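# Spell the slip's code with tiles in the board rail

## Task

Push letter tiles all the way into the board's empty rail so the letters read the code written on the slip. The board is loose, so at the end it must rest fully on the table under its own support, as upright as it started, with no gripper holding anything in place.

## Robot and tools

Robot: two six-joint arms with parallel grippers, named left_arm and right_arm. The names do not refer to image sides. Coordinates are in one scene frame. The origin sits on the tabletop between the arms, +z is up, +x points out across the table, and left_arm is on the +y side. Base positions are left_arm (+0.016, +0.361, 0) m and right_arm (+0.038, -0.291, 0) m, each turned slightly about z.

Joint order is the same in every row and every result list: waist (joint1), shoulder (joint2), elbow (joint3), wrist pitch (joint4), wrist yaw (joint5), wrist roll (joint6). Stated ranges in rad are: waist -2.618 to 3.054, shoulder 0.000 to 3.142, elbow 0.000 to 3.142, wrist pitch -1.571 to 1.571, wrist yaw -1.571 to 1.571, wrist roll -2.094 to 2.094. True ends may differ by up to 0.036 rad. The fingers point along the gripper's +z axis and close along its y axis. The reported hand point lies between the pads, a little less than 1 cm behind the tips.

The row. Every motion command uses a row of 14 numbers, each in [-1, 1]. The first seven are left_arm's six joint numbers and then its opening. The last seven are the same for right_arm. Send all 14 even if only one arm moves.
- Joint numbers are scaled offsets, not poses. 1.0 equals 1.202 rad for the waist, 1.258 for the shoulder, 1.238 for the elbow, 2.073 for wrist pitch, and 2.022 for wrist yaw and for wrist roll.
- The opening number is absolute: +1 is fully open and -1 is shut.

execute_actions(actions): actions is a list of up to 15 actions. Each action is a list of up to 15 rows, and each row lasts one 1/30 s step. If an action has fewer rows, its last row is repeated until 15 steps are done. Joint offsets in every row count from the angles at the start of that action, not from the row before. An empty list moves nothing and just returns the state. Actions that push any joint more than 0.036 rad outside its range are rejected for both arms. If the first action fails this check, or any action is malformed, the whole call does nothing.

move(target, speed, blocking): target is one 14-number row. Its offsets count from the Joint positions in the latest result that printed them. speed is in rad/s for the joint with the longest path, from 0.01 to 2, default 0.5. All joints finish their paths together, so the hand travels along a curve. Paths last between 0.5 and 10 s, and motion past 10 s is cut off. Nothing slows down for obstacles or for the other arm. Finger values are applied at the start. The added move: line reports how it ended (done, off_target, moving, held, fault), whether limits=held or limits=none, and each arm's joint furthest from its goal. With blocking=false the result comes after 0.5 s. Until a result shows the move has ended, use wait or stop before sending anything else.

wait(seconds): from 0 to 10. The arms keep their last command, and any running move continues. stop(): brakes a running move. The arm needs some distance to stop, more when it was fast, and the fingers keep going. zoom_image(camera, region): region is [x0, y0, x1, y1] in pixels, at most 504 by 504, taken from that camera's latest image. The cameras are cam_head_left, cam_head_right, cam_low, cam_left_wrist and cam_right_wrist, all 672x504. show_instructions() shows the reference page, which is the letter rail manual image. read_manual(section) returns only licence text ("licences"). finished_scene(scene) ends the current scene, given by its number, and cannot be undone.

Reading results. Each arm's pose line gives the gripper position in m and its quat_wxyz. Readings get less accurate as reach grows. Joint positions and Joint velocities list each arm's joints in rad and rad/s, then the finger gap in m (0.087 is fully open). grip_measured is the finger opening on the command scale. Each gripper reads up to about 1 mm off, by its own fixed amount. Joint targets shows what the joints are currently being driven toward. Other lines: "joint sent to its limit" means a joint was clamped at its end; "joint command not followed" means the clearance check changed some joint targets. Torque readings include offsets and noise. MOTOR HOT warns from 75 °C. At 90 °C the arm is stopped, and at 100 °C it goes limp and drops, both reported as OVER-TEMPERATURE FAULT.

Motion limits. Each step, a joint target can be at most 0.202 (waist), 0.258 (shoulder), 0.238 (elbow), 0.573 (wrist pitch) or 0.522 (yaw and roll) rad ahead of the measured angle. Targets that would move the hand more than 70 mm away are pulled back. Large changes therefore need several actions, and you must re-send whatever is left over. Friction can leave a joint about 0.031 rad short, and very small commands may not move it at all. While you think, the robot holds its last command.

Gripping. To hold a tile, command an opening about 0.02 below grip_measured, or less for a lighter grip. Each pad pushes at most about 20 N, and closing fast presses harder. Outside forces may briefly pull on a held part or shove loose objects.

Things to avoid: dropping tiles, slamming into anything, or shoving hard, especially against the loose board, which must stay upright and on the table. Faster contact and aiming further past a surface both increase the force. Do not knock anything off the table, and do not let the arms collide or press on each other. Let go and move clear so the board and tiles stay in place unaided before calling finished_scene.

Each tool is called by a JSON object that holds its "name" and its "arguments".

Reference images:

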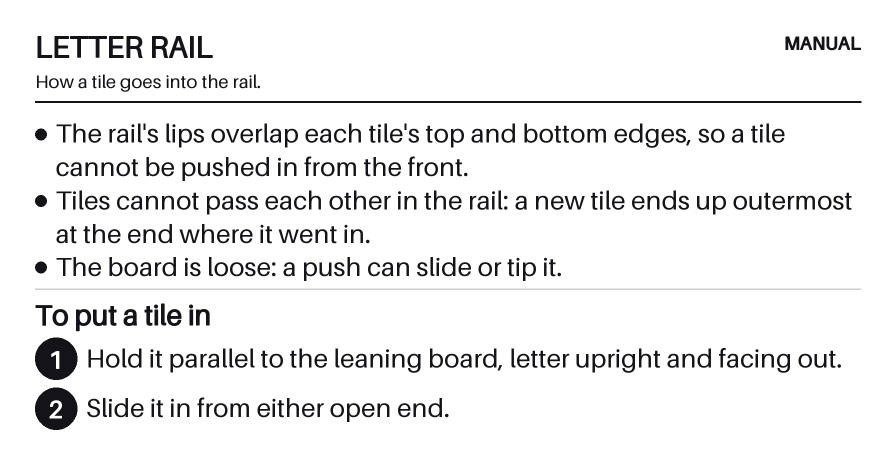

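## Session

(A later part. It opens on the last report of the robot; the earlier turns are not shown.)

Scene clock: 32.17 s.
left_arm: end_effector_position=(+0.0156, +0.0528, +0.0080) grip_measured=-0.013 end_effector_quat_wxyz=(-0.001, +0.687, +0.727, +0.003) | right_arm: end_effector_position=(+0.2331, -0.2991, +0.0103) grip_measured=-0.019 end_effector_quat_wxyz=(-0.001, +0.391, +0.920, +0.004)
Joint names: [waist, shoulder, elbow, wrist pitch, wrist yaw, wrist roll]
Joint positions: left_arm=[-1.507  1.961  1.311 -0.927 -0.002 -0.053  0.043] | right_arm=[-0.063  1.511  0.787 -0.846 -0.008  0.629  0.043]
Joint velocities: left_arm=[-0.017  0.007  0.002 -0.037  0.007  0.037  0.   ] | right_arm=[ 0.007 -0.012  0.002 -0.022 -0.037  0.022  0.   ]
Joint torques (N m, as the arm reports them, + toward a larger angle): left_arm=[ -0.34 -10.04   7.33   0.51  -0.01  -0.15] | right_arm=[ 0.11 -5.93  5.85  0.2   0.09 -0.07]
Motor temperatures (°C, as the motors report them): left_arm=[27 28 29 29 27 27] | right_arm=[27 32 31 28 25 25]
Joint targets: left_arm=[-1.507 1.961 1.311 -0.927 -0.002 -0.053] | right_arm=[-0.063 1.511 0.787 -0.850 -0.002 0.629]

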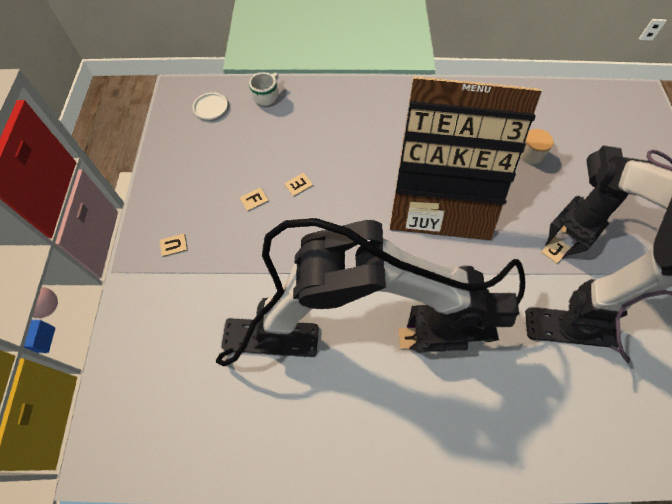

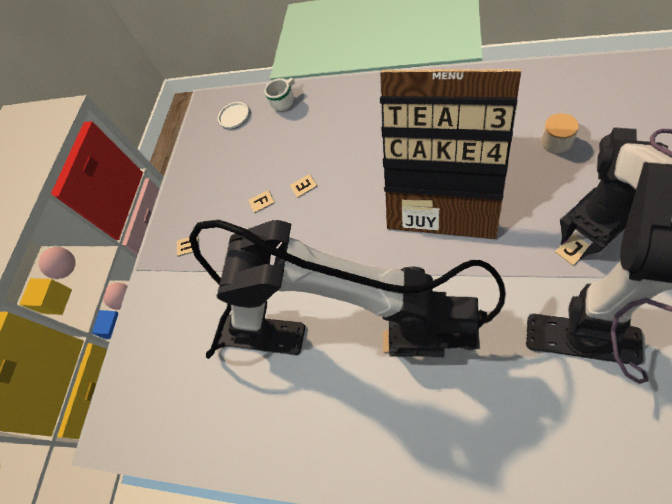

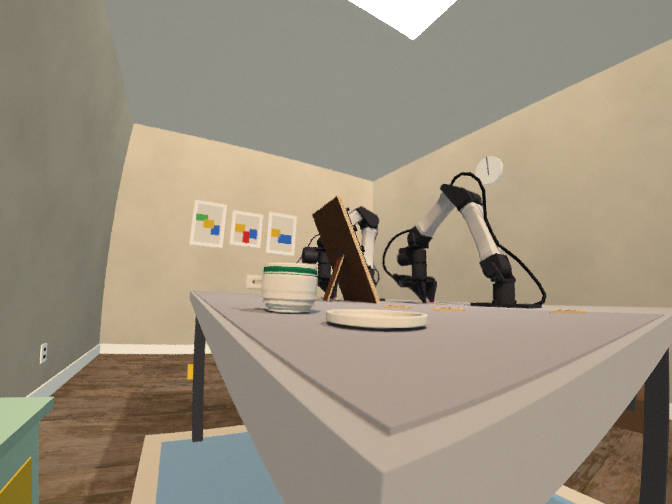

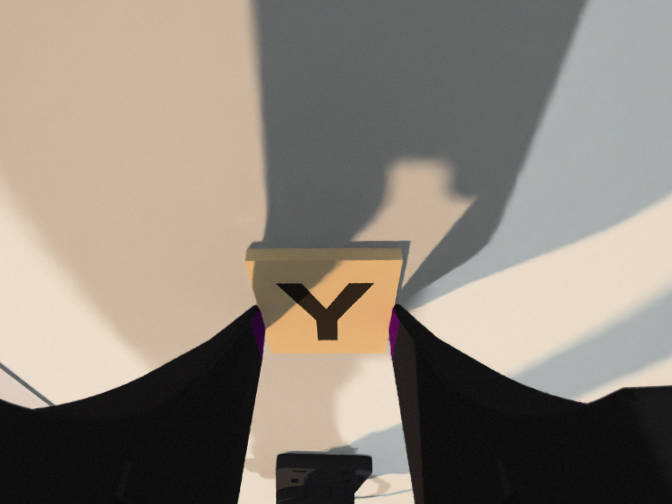

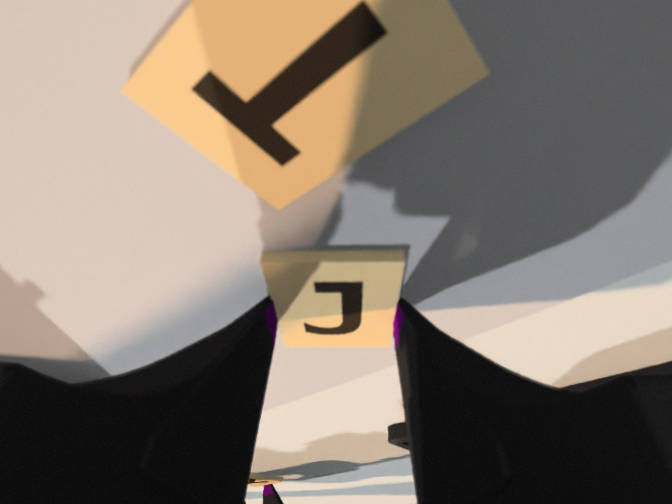

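{"name": "move", "arguments": {"target": [0.2,-0.62,-0.47,-0.1,0,0,-0.08,0,-0.375,0,-0.225,0,0.49,-0.08], "speed": 0.9}}

{"name": "move", "arguments": {"target": [0.9,0,0,0.1,-0.2,-0.158,-0.08,1,0,0,0,0,0,-0.08], "speed": 1.2}}

{"name": "move", "arguments": {"target": [0,0.14,0,0.5,-0.195,0,-0.08,0.6,0.82,0.633,0.14,0,0,-0.08], "speed": 1.0}}

Scene clock: 34.47 s.
left_arm: end_effector_position=(+0.0445, +0.2346, +0.0588) grip_measured=-0.013 end_effector_quat_wxyz=(+0.003, +0.599, +0.801, -0.001) | right_arm: end_effector_position=(+0.1865, -0.2735, +0.0869) grip_measured=-0.019 end_effector_quat_wxyz=(-0.003, +0.778, +0.628, +0.003)
Joint names: [waist, shoulder, elbow, wrist pitch, wrist yaw, wrist roll]
Joint positions: left_arm=[-1.277  1.195  0.753 -1.124 -0.002 -0.053  0.043] | right_arm=[-0.063  1.055  0.787 -1.303 -0.008  1.609  0.043]
Joint velocities: left_arm=[-0.012 -0.017 -0.017 -0.022 -0.066 -0.022 -0.001] | right_arm=[-0.002 -0.002 -0.007 -0.066  0.081 -0.066 -0.   ]
Joint torques (N m, as the arm reports them, + toward a larger angle): left_arm=[ 0.44 -4.12  5.41  0.44  0.   -0.13] | right_arm=[-0.07 -3.38  6.71  0.12  0.1  -0.02]
Motor temperatures (°C, as the motors report them): left_arm=[27 28 29 29 27 27] | right_arm=[27 32 31 28 25 25]
Joint targets: left_arm=[-1.266 1.181 0.729 -1.134 -0.002 -0.053] | right_arm=[-0.063 1.039 0.787 -1.313 -0.008 1.620]
move: off_target (left_arm); limits=none; left_arm: farthest joint: the elbow, 0.024 radians from its target (0.582 radians at the start); right_arm: farthest joint: the shoulder, 0.016 radians from its target (0.472 radians at the start)

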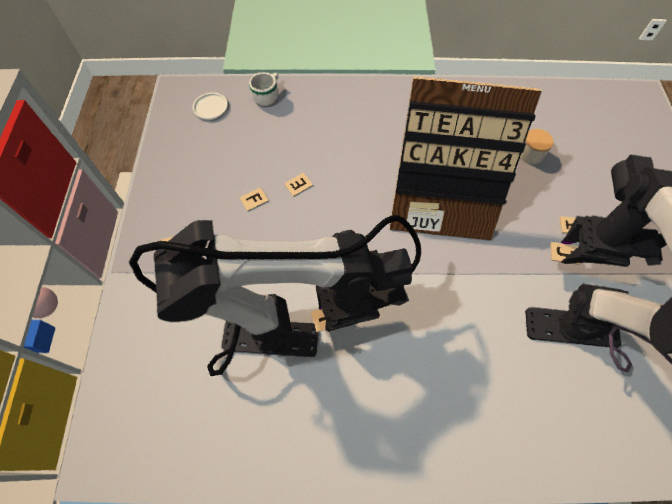

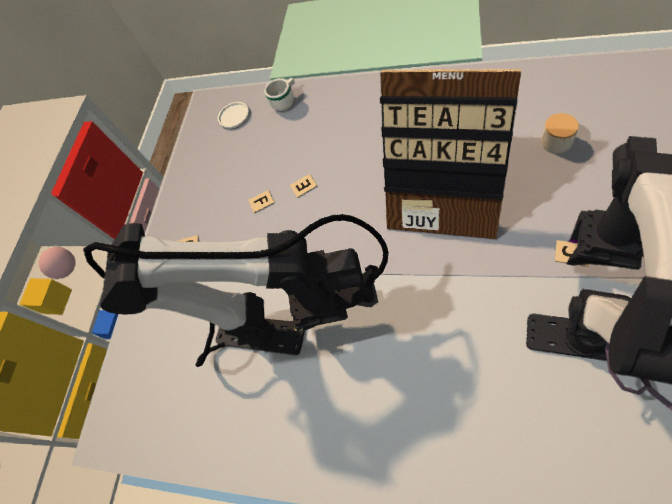

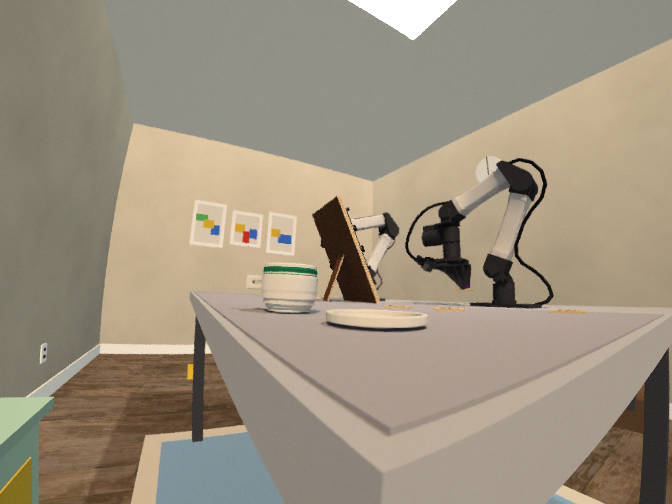

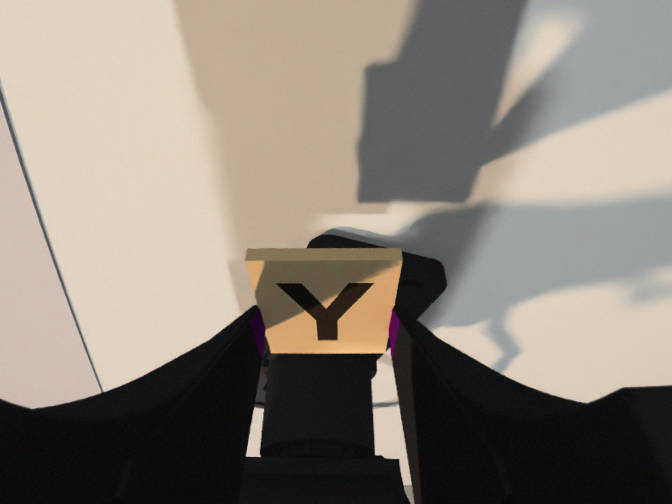

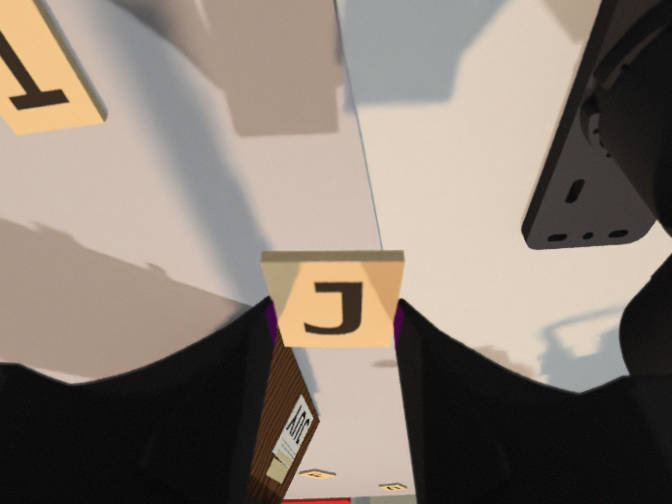

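Scene clock: 36.27 s.
left_arm: end_effector_position=(+0.2057, +0.3657, +0.0639) grip_measured=-0.013 end_effector_quat_wxyz=(+0.157, -0.070, +0.973, +0.154) | right_arm: end_effector_position=(+0.0769, -0.1464, +0.0868) grip_measured=-0.019 end_effector_quat_wxyz=(-0.002, +0.292, +0.957, +0.001)
Joint names: [waist, shoulder, elbow, wrist pitch, wrist yaw, wrist roll]
Joint positions: left_arm=[-0.205  1.195  0.753 -0.922 -0.395 -0.367  0.043] | right_arm=[ 1.13   1.055  0.787 -1.303 -0.005  1.609  0.043]
Joint velocities: left_arm=[-0.012 -0.032 -0.002 -0.051 -0.037 -0.022 -0.   ] | right_arm=[ 0.007 -0.002 -0.017  0.007  0.051  0.051  0.   ]
Joint torques (N m, as the arm reports them, + toward a larger angle): left_arm=[ 0.39 -3.24  8.23  1.   -0.35 -0.22] | right_arm=[ 0.89 -1.65  6.67  0.19  0.06 -0.09]
Motor temperatures (°C, as the motors report them): left_arm=[27 28 29 29 27 27] | right_arm=[27 32 31 28 25 25]
Joint targets: left_arm=[-0.195 1.195 0.753 -0.917 -0.407 -0.372] | right_arm=[1.139 1.055 0.787 -1.303 -0.008 1.609]
move: done; limits=none; left_arm: farthest joint: the wrist yaw, 0.011 radians from its target (0.404 radians at the start); right_arm: farthest joint: the waist, 0.009 radians from its target (1.202 radians at the start)

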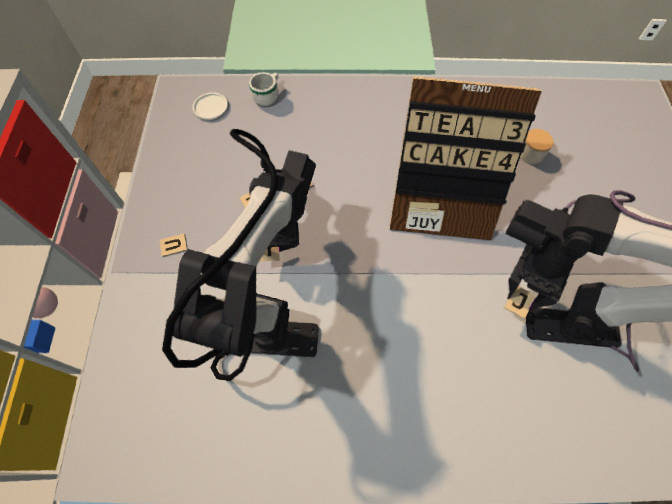

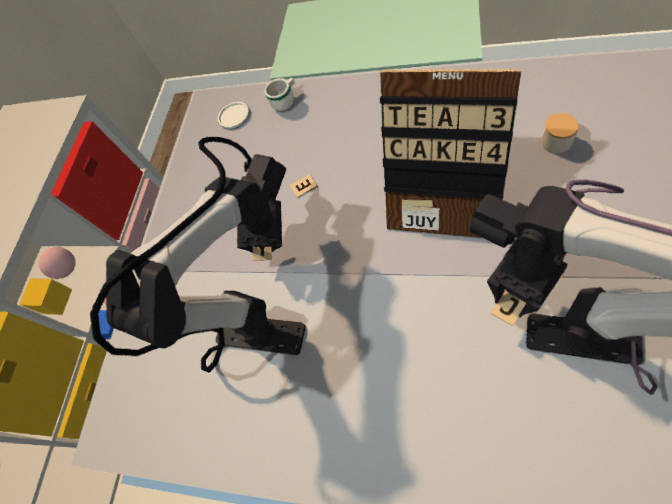

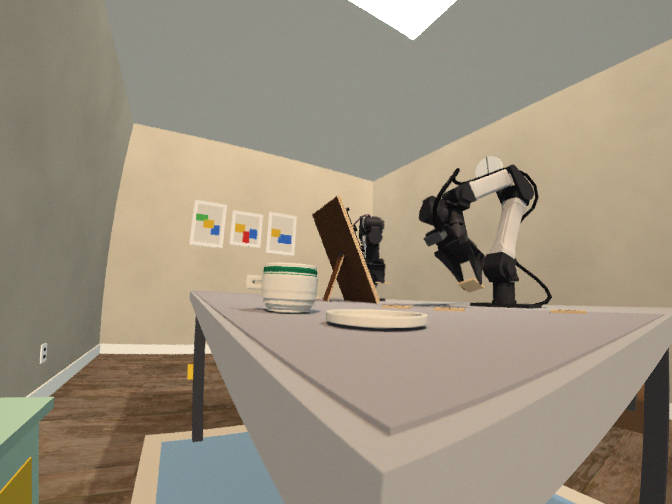

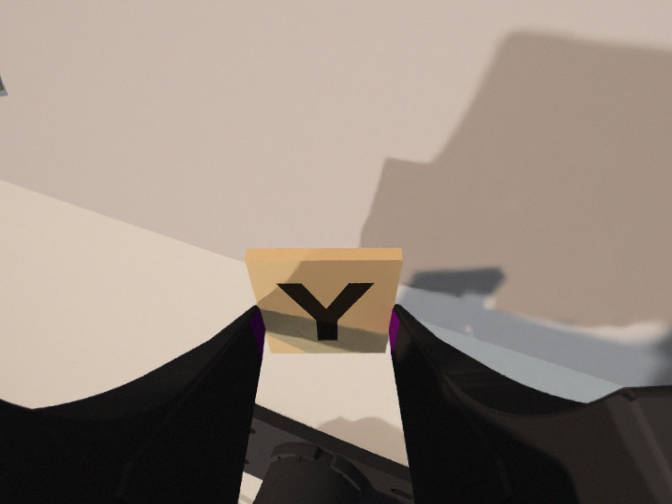

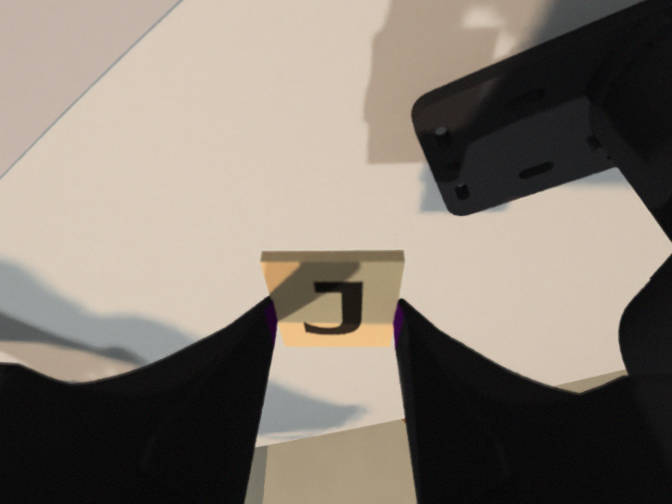

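Scene clock: 38.23 s.
left_arm: end_effector_position=(+0.3987, +0.3742, +0.1506) grip_measured=-0.013 end_effector_quat_wxyz=(+0.555, -0.236, +0.782, +0.160) | right_arm: end_effector_position=(-0.0713, +0.0969, +0.0277) grip_measured=-0.019 end_effector_quat_wxyz=(-0.004, -0.065, +0.998, +0.018)
Joint names: [waist, shoulder, elbow, wrist pitch, wrist yaw, wrist roll]
Joint positions: left_arm=[-0.205  1.351  0.753  0.112 -0.777 -0.367  0.043] | right_arm=[ 1.851  2.072  1.559 -1.02  -0.004  1.609  0.043]
Joint velocities: left_arm=[-0.022 -0.007  0.017  0.051  0.007 -0.007 -0.001] | right_arm=[-0.017  0.002  0.002 -0.007 -0.022  0.007 -0.   ]
Joint torques (N m, as the arm reports them, + toward a larger angle): left_arm=[-0.31 -3.84  9.07  2.03 -0.33 -0.15] | right_arm=[ -0.03 -10.89   7.34   0.31   0.08  -0.12]
Motor temperatures (°C, as the motors report them): left_arm=[27 28 29 30 27 27] | right_arm=[27 32 31 28 25 25]
Joint targets: left_arm=[-0.205 1.371 0.753 0.115 -0.789 -0.367] | right_arm=[1.851 2.086 1.571 -1.013 -0.005 1.609]
move: done; limits=none; left_arm: farthest joint: the shoulder, 0.020 radians from its target (0.176 radians at the start); right_arm: farthest joint: the shoulder, 0.014 radians from its target (1.032 radians at the start)

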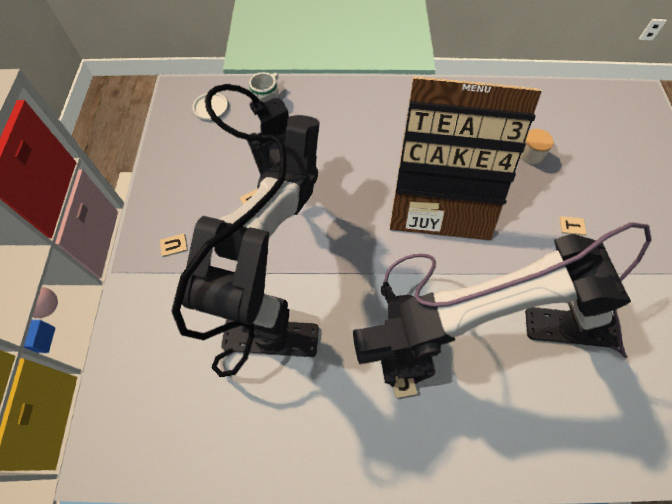

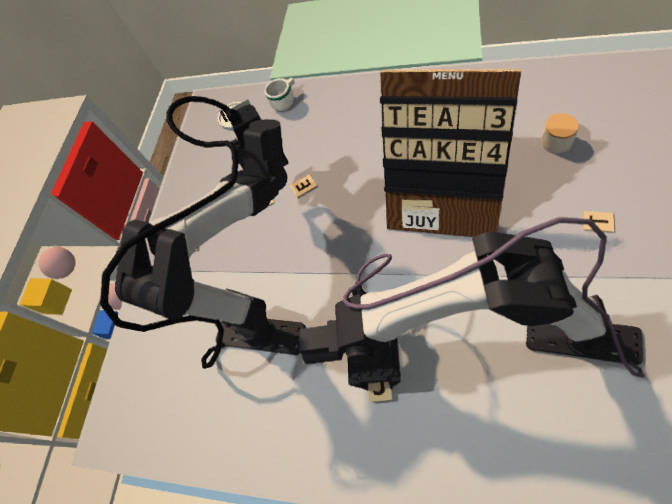

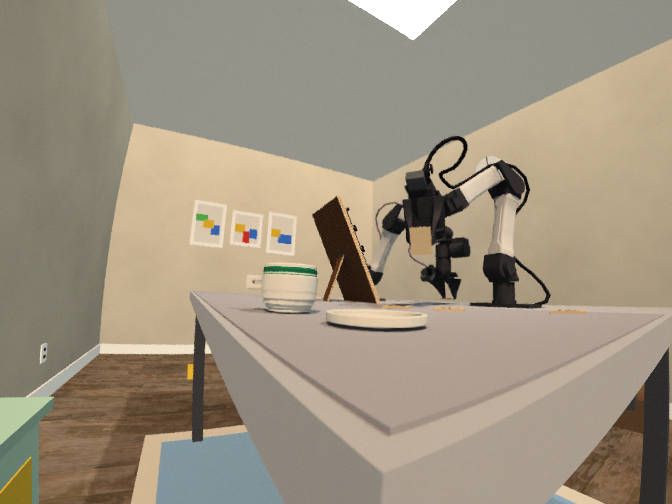

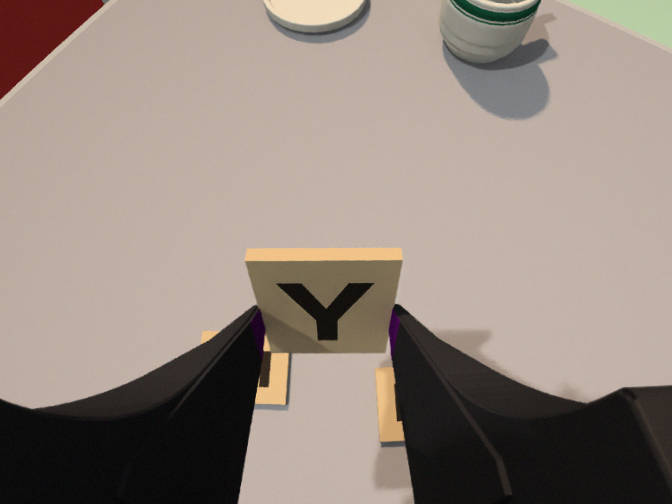

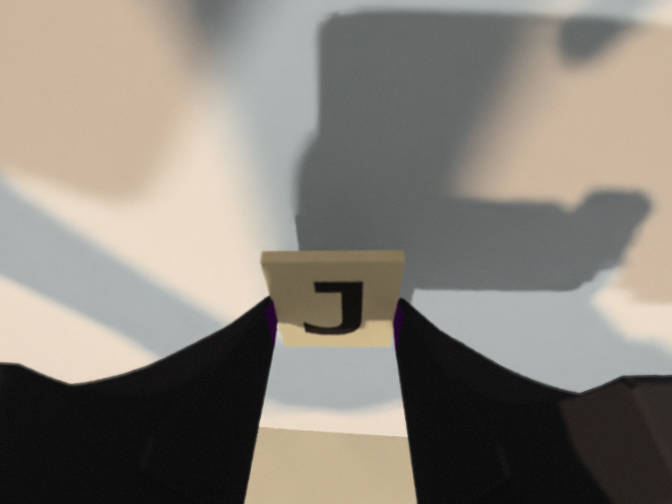

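{"name": "move", "arguments": {"target": [-0.2,0.027,0,0,0,0,-0.08,0,0.054,0,0.008,0,0,-0.08], "speed": 0.4}}

{"name": "execute_actions", "arguments": {"actions": [[[0,0,0,0,0,0,-0.08,0,0,0,0,0,0,0.1],[0,0,0,0,0,0,-0.08,0,0,0,0,0,0,0.3],[0,0,0,0,0,0,-0.08,0,0,0,0,0,0,0.5]],[[0,0,0,0,0,0,-0.08,0,-0.02,0,0,0,0,0.5],[0,0,0,0,0,0,-0.08,0,-0.04,0,0,0,0,0.5],[0,0,0,0,0,0,-0.08,0,-0.06,0,0,0,0,0.5]]]}}

{"name": "move", "arguments": {"target": [-0.373,0,0,0,0,0,-0.08,0,-0.8,-0.64,-0.14,0,0,0.5], "speed": 1.0}}

Scene clock: 39.33 s.
left_arm: end_effector_position=(+0.3919, +0.2852, +0.1456) grip_measured=-0.013 end_effector_quat_wxyz=(+0.565, -0.141, +0.807, +0.098) | right_arm: end_effector_position=(-0.0709, +0.0946, +0.0114) grip_measured=-0.019 end_effector_quat_wxyz=(-0.002, -0.065, +0.998, +0.000)
Joint names: [waist, shoulder, elbow, wrist pitch, wrist yaw, wrist roll]
Joint positions: left_arm=[-0.438  1.366  0.753  0.113 -0.778 -0.367  0.043] | right_arm=[ 1.851  2.115  1.559 -1.013 -0.004  1.609  0.043]
Joint velocities: left_arm=[-0.002 -0.002  0.007 -0.007 -0.037 -0.022 -0.   ] | right_arm=[ 0.022  0.027 -0.002  0.095 -0.007 -0.007  0.   ]
Joint torques (N m, as the arm reports them, + toward a larger angle): left_arm=[-0.91 -4.1   8.98  1.98 -0.22 -0.15] | right_arm=[ -0.08 -10.04   6.64   0.26   0.08  -0.07]
Motor temperatures (°C, as the motors report them): left_arm=[27 28 29 30 27 27] | right_arm=[27 32 31 28 25 25]
Joint targets: left_arm=[-0.445 1.385 0.753 0.112 -0.777 -0.367] | right_arm=[1.851 2.140 1.559 -1.004 -0.004 1.609]
move: off_target (right_arm); limits=none; left_arm: farthest joint: the shoulder, 0.019 radians from its target (0.034 radians at the start); right_arm: farthest joint: the shoulder, 0.024 radians from its target (0.068 radians at the start)

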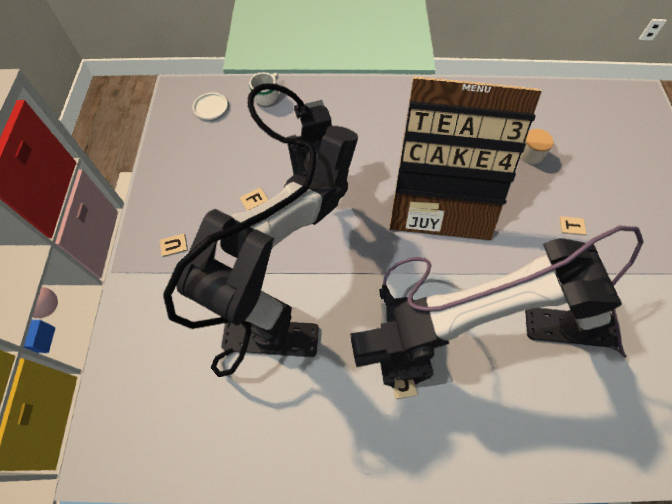

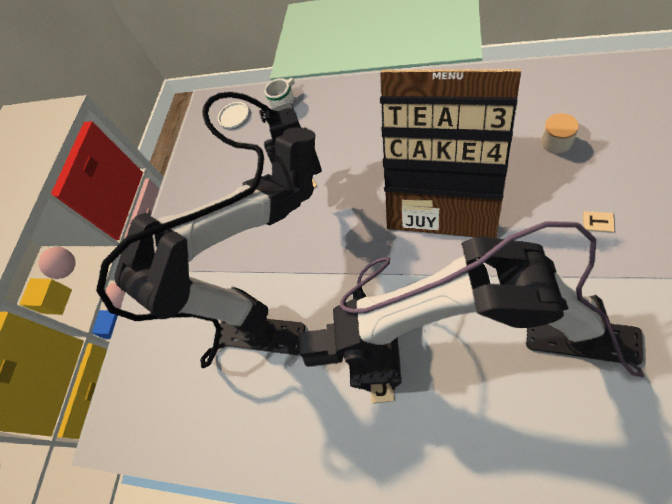

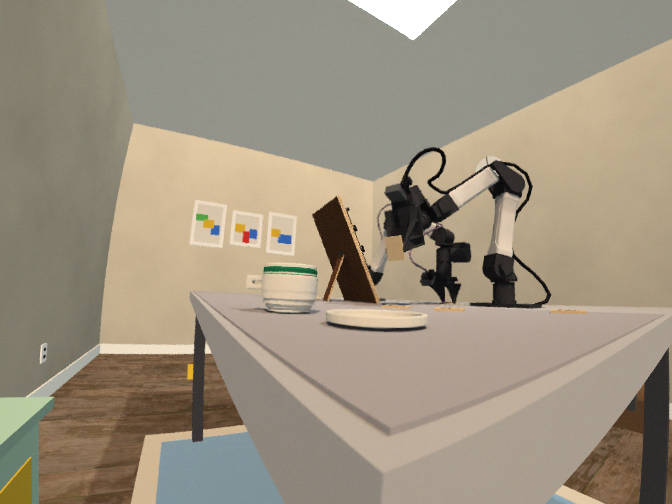

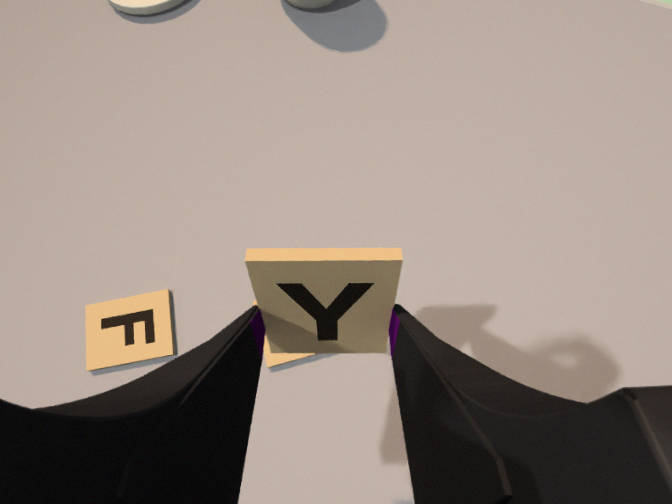

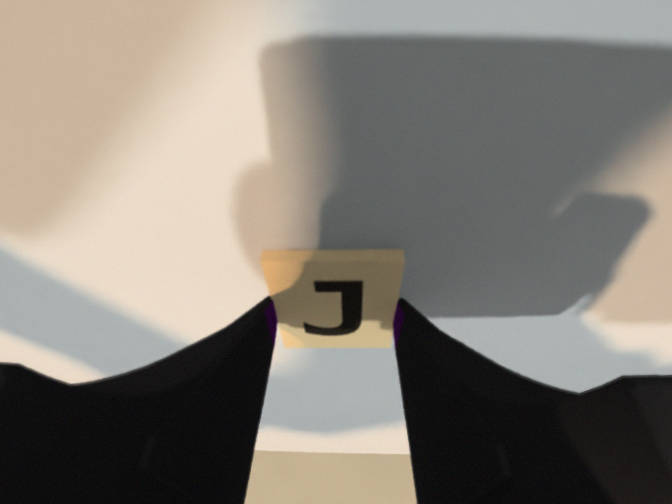

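Scene clock: 40.33 s.
left_arm: end_effector_position=(+0.3919, +0.2852, +0.1456) grip_measured=-0.013 end_effector_quat_wxyz=(+0.565, -0.141, +0.807, +0.098) | right_arm: end_effector_position=(-0.0718, +0.0983, +0.0405) grip_measured=+0.500 end_effector_quat_wxyz=(-0.006, -0.065, +0.997, +0.032)
Joint names: [waist, shoulder, elbow, wrist pitch, wrist yaw, wrist roll]
Joint positions: left_arm=[-0.438  1.366  0.753  0.113 -0.778 -0.367  0.043] | right_arm=[ 1.851  2.039  1.559 -1.025 -0.005  1.609  0.066]
Joint velocities: left_arm=[-0.027 -0.012 -0.012 -0.022  0.022 -0.007  0.001] | right_arm=[-0.002  0.012 -0.012 -0.022  0.037  0.037 -0.001]
Joint torques (N m, as the arm reports them, + toward a larger angle): left_arm=[-0.31 -5.62  9.02  2.   -0.22 -0.15] | right_arm=[ -0.19 -11.98   6.62   0.36   0.01  -0.11]
Motor temperatures (°C, as the motors report them): left_arm=[27 28 29 30 27 27] | right_arm=[27 32 31 28 25 25]
Joint targets: left_arm=[-0.438 1.366 0.753 0.113 -0.778 -0.367] | right_arm=[1.851 2.040 1.559 -1.025 -0.005 1.609]

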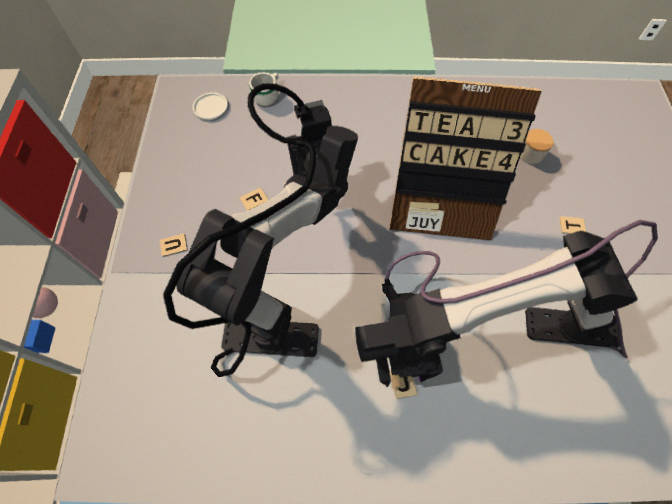

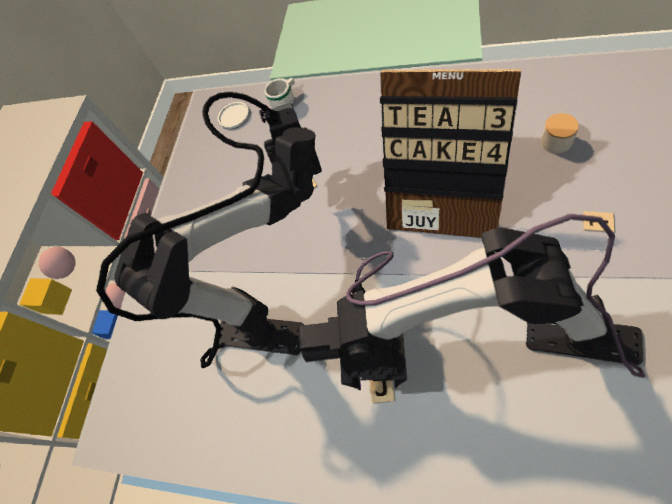

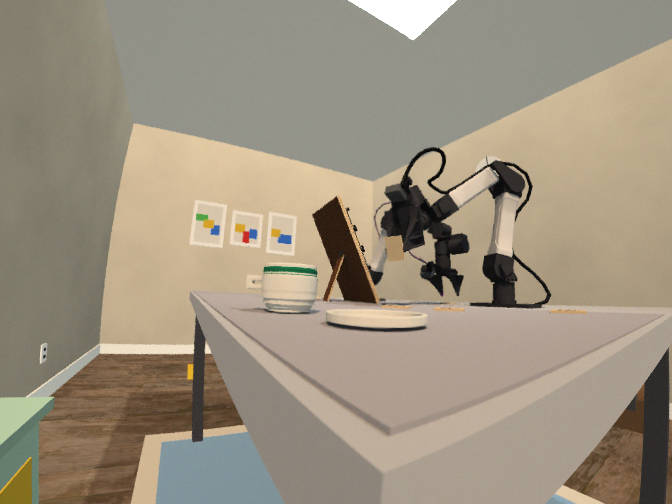

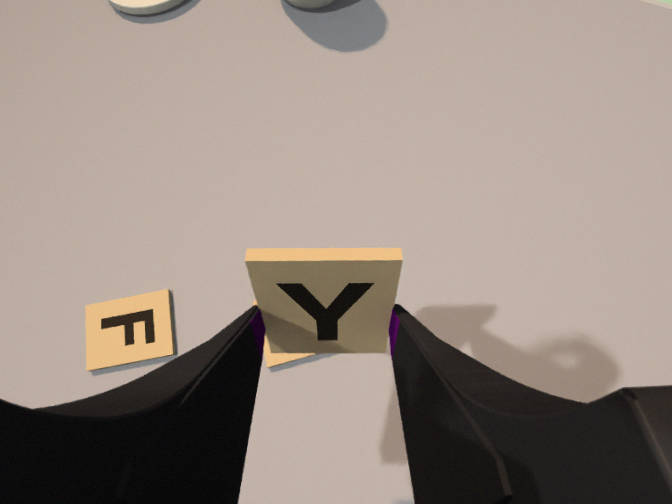

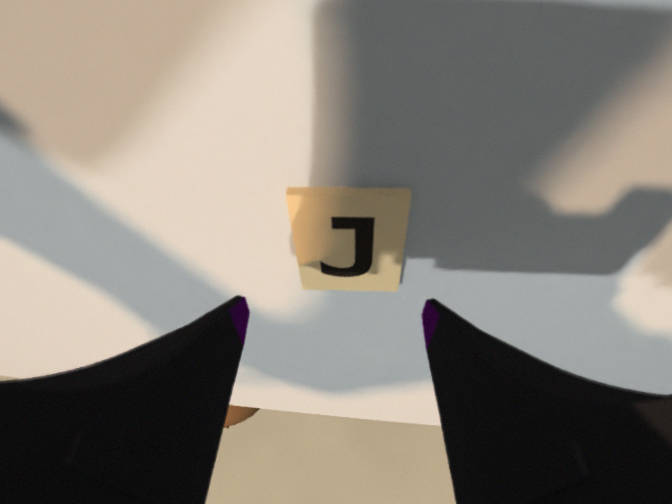

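Scene clock: 41.87 s.
left_arm: end_effector_position=(+0.3238, +0.1325, +0.1456) grip_measured=-0.013 end_effector_quat_wxyz=(+0.573, +0.038, +0.818, -0.027) | right_arm: end_effector_position=(-0.0282, -0.1575, +0.0873) grip_measured=+0.500 end_effector_quat_wxyz=(-0.003, -0.065, +0.998, +0.001)
Joint names: [waist, shoulder, elbow, wrist pitch, wrist yaw, wrist roll]
Joint positions: left_arm=[-0.877  1.366  0.753  0.113 -0.778 -0.367  0.043] | right_arm=[ 1.851  1.048  0.785 -1.306 -0.005  1.609  0.066]
Joint velocities: left_arm=[ 0.012 -0.027  0.007 -0.066 -0.022  0.022  0.   ] | right_arm=[-0.012 -0.017  0.002 -0.037 -0.007  0.022 -0.   ]
Joint torques (N m, as the arm reports them, + toward a larger angle): left_arm=[-0.96 -5.58  9.    1.99 -0.22 -0.15] | right_arm=[-0.3  -3.37  4.98  0.16  0.03 -0.03]
Motor temperatures (°C, as the motors report them): left_arm=[27 28 29 30 27 27] | right_arm=[27 33 31 28 25 25]
Joint targets: left_arm=[-0.886 1.366 0.753 0.113 -0.778 -0.367] | right_arm=[1.851 1.032 0.766 -1.316 -0.005 1.609]
move: done; limits=none; left_arm: farthest joint: the waist, 0.009 radians from its target (0.449 radians at the start); right_arm: farthest joint: the elbow, 0.019 radians from its target (0.792 radians at the start)

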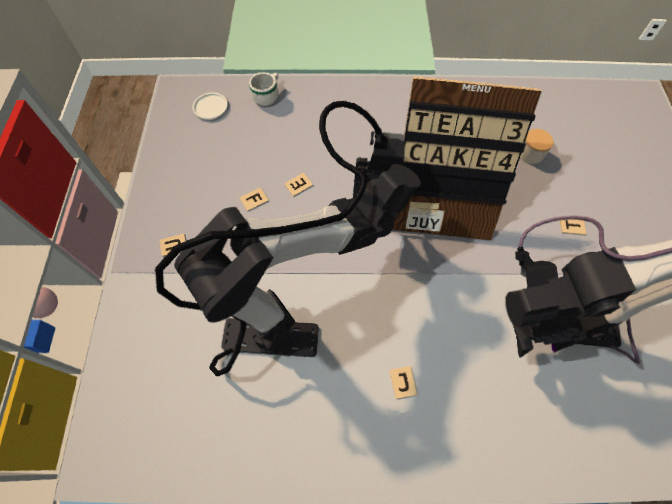

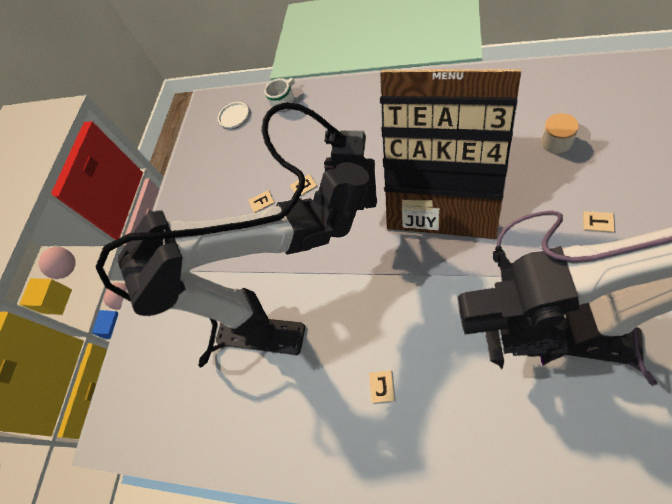

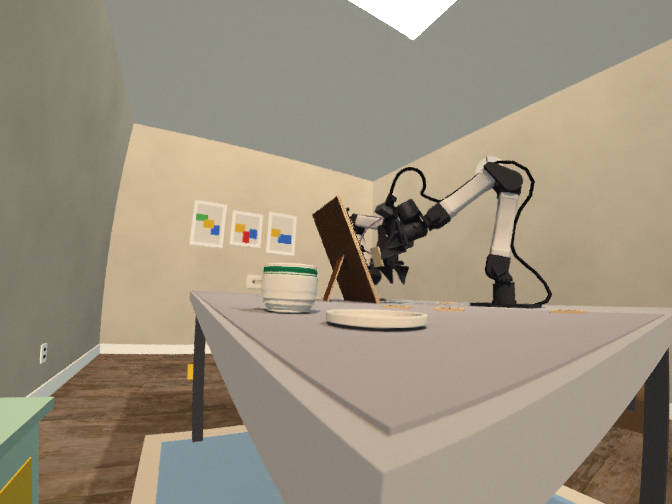

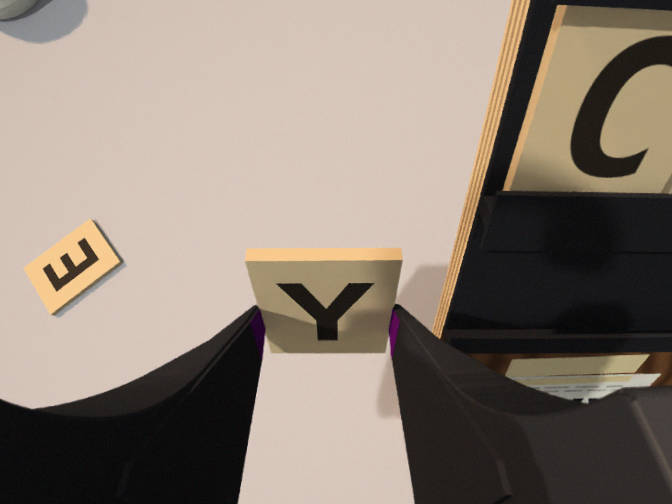

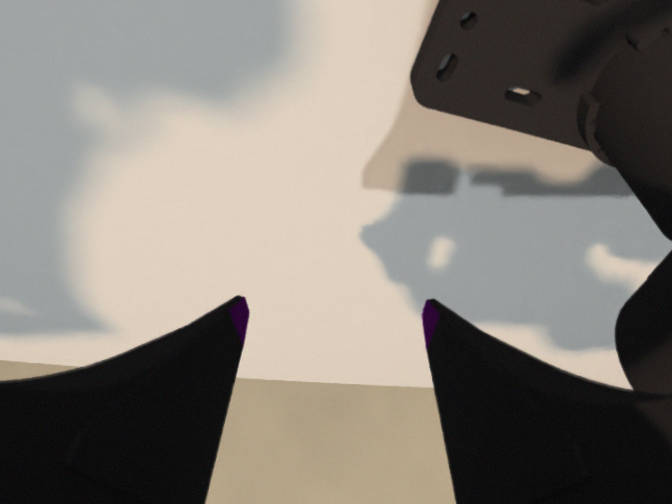

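{"name": "zoom_image", "arguments": {"camera": "cam_left_wrist", "region": [380,130,672,400]}}

{"name": "zoom_image", "arguments": {"camera": "cam_low", "region": [330,210,420,305]}}

Region (380, 130, 672, 400) of cam_left_wrist's 672x504 image, scaled by 1.726, with more detail than that image has; it fills the top 466 rows of this view, and the rest is white.

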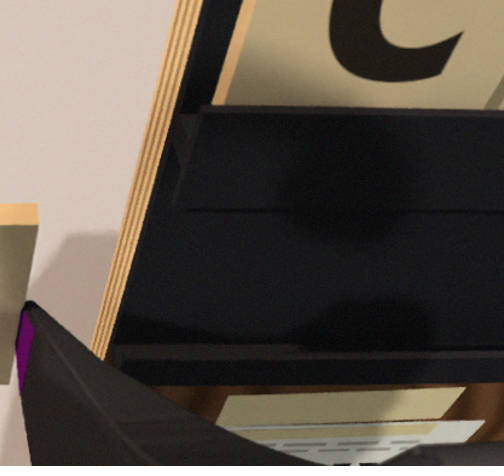

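Region (330, 210, 420, 305) of cam_low's 672x504 image, scaled by 5.305, with more detail than that image has; it fills the left 477 columns of this view, and the rest is white.

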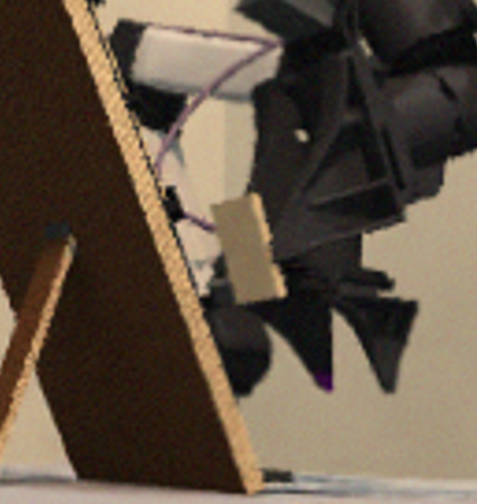

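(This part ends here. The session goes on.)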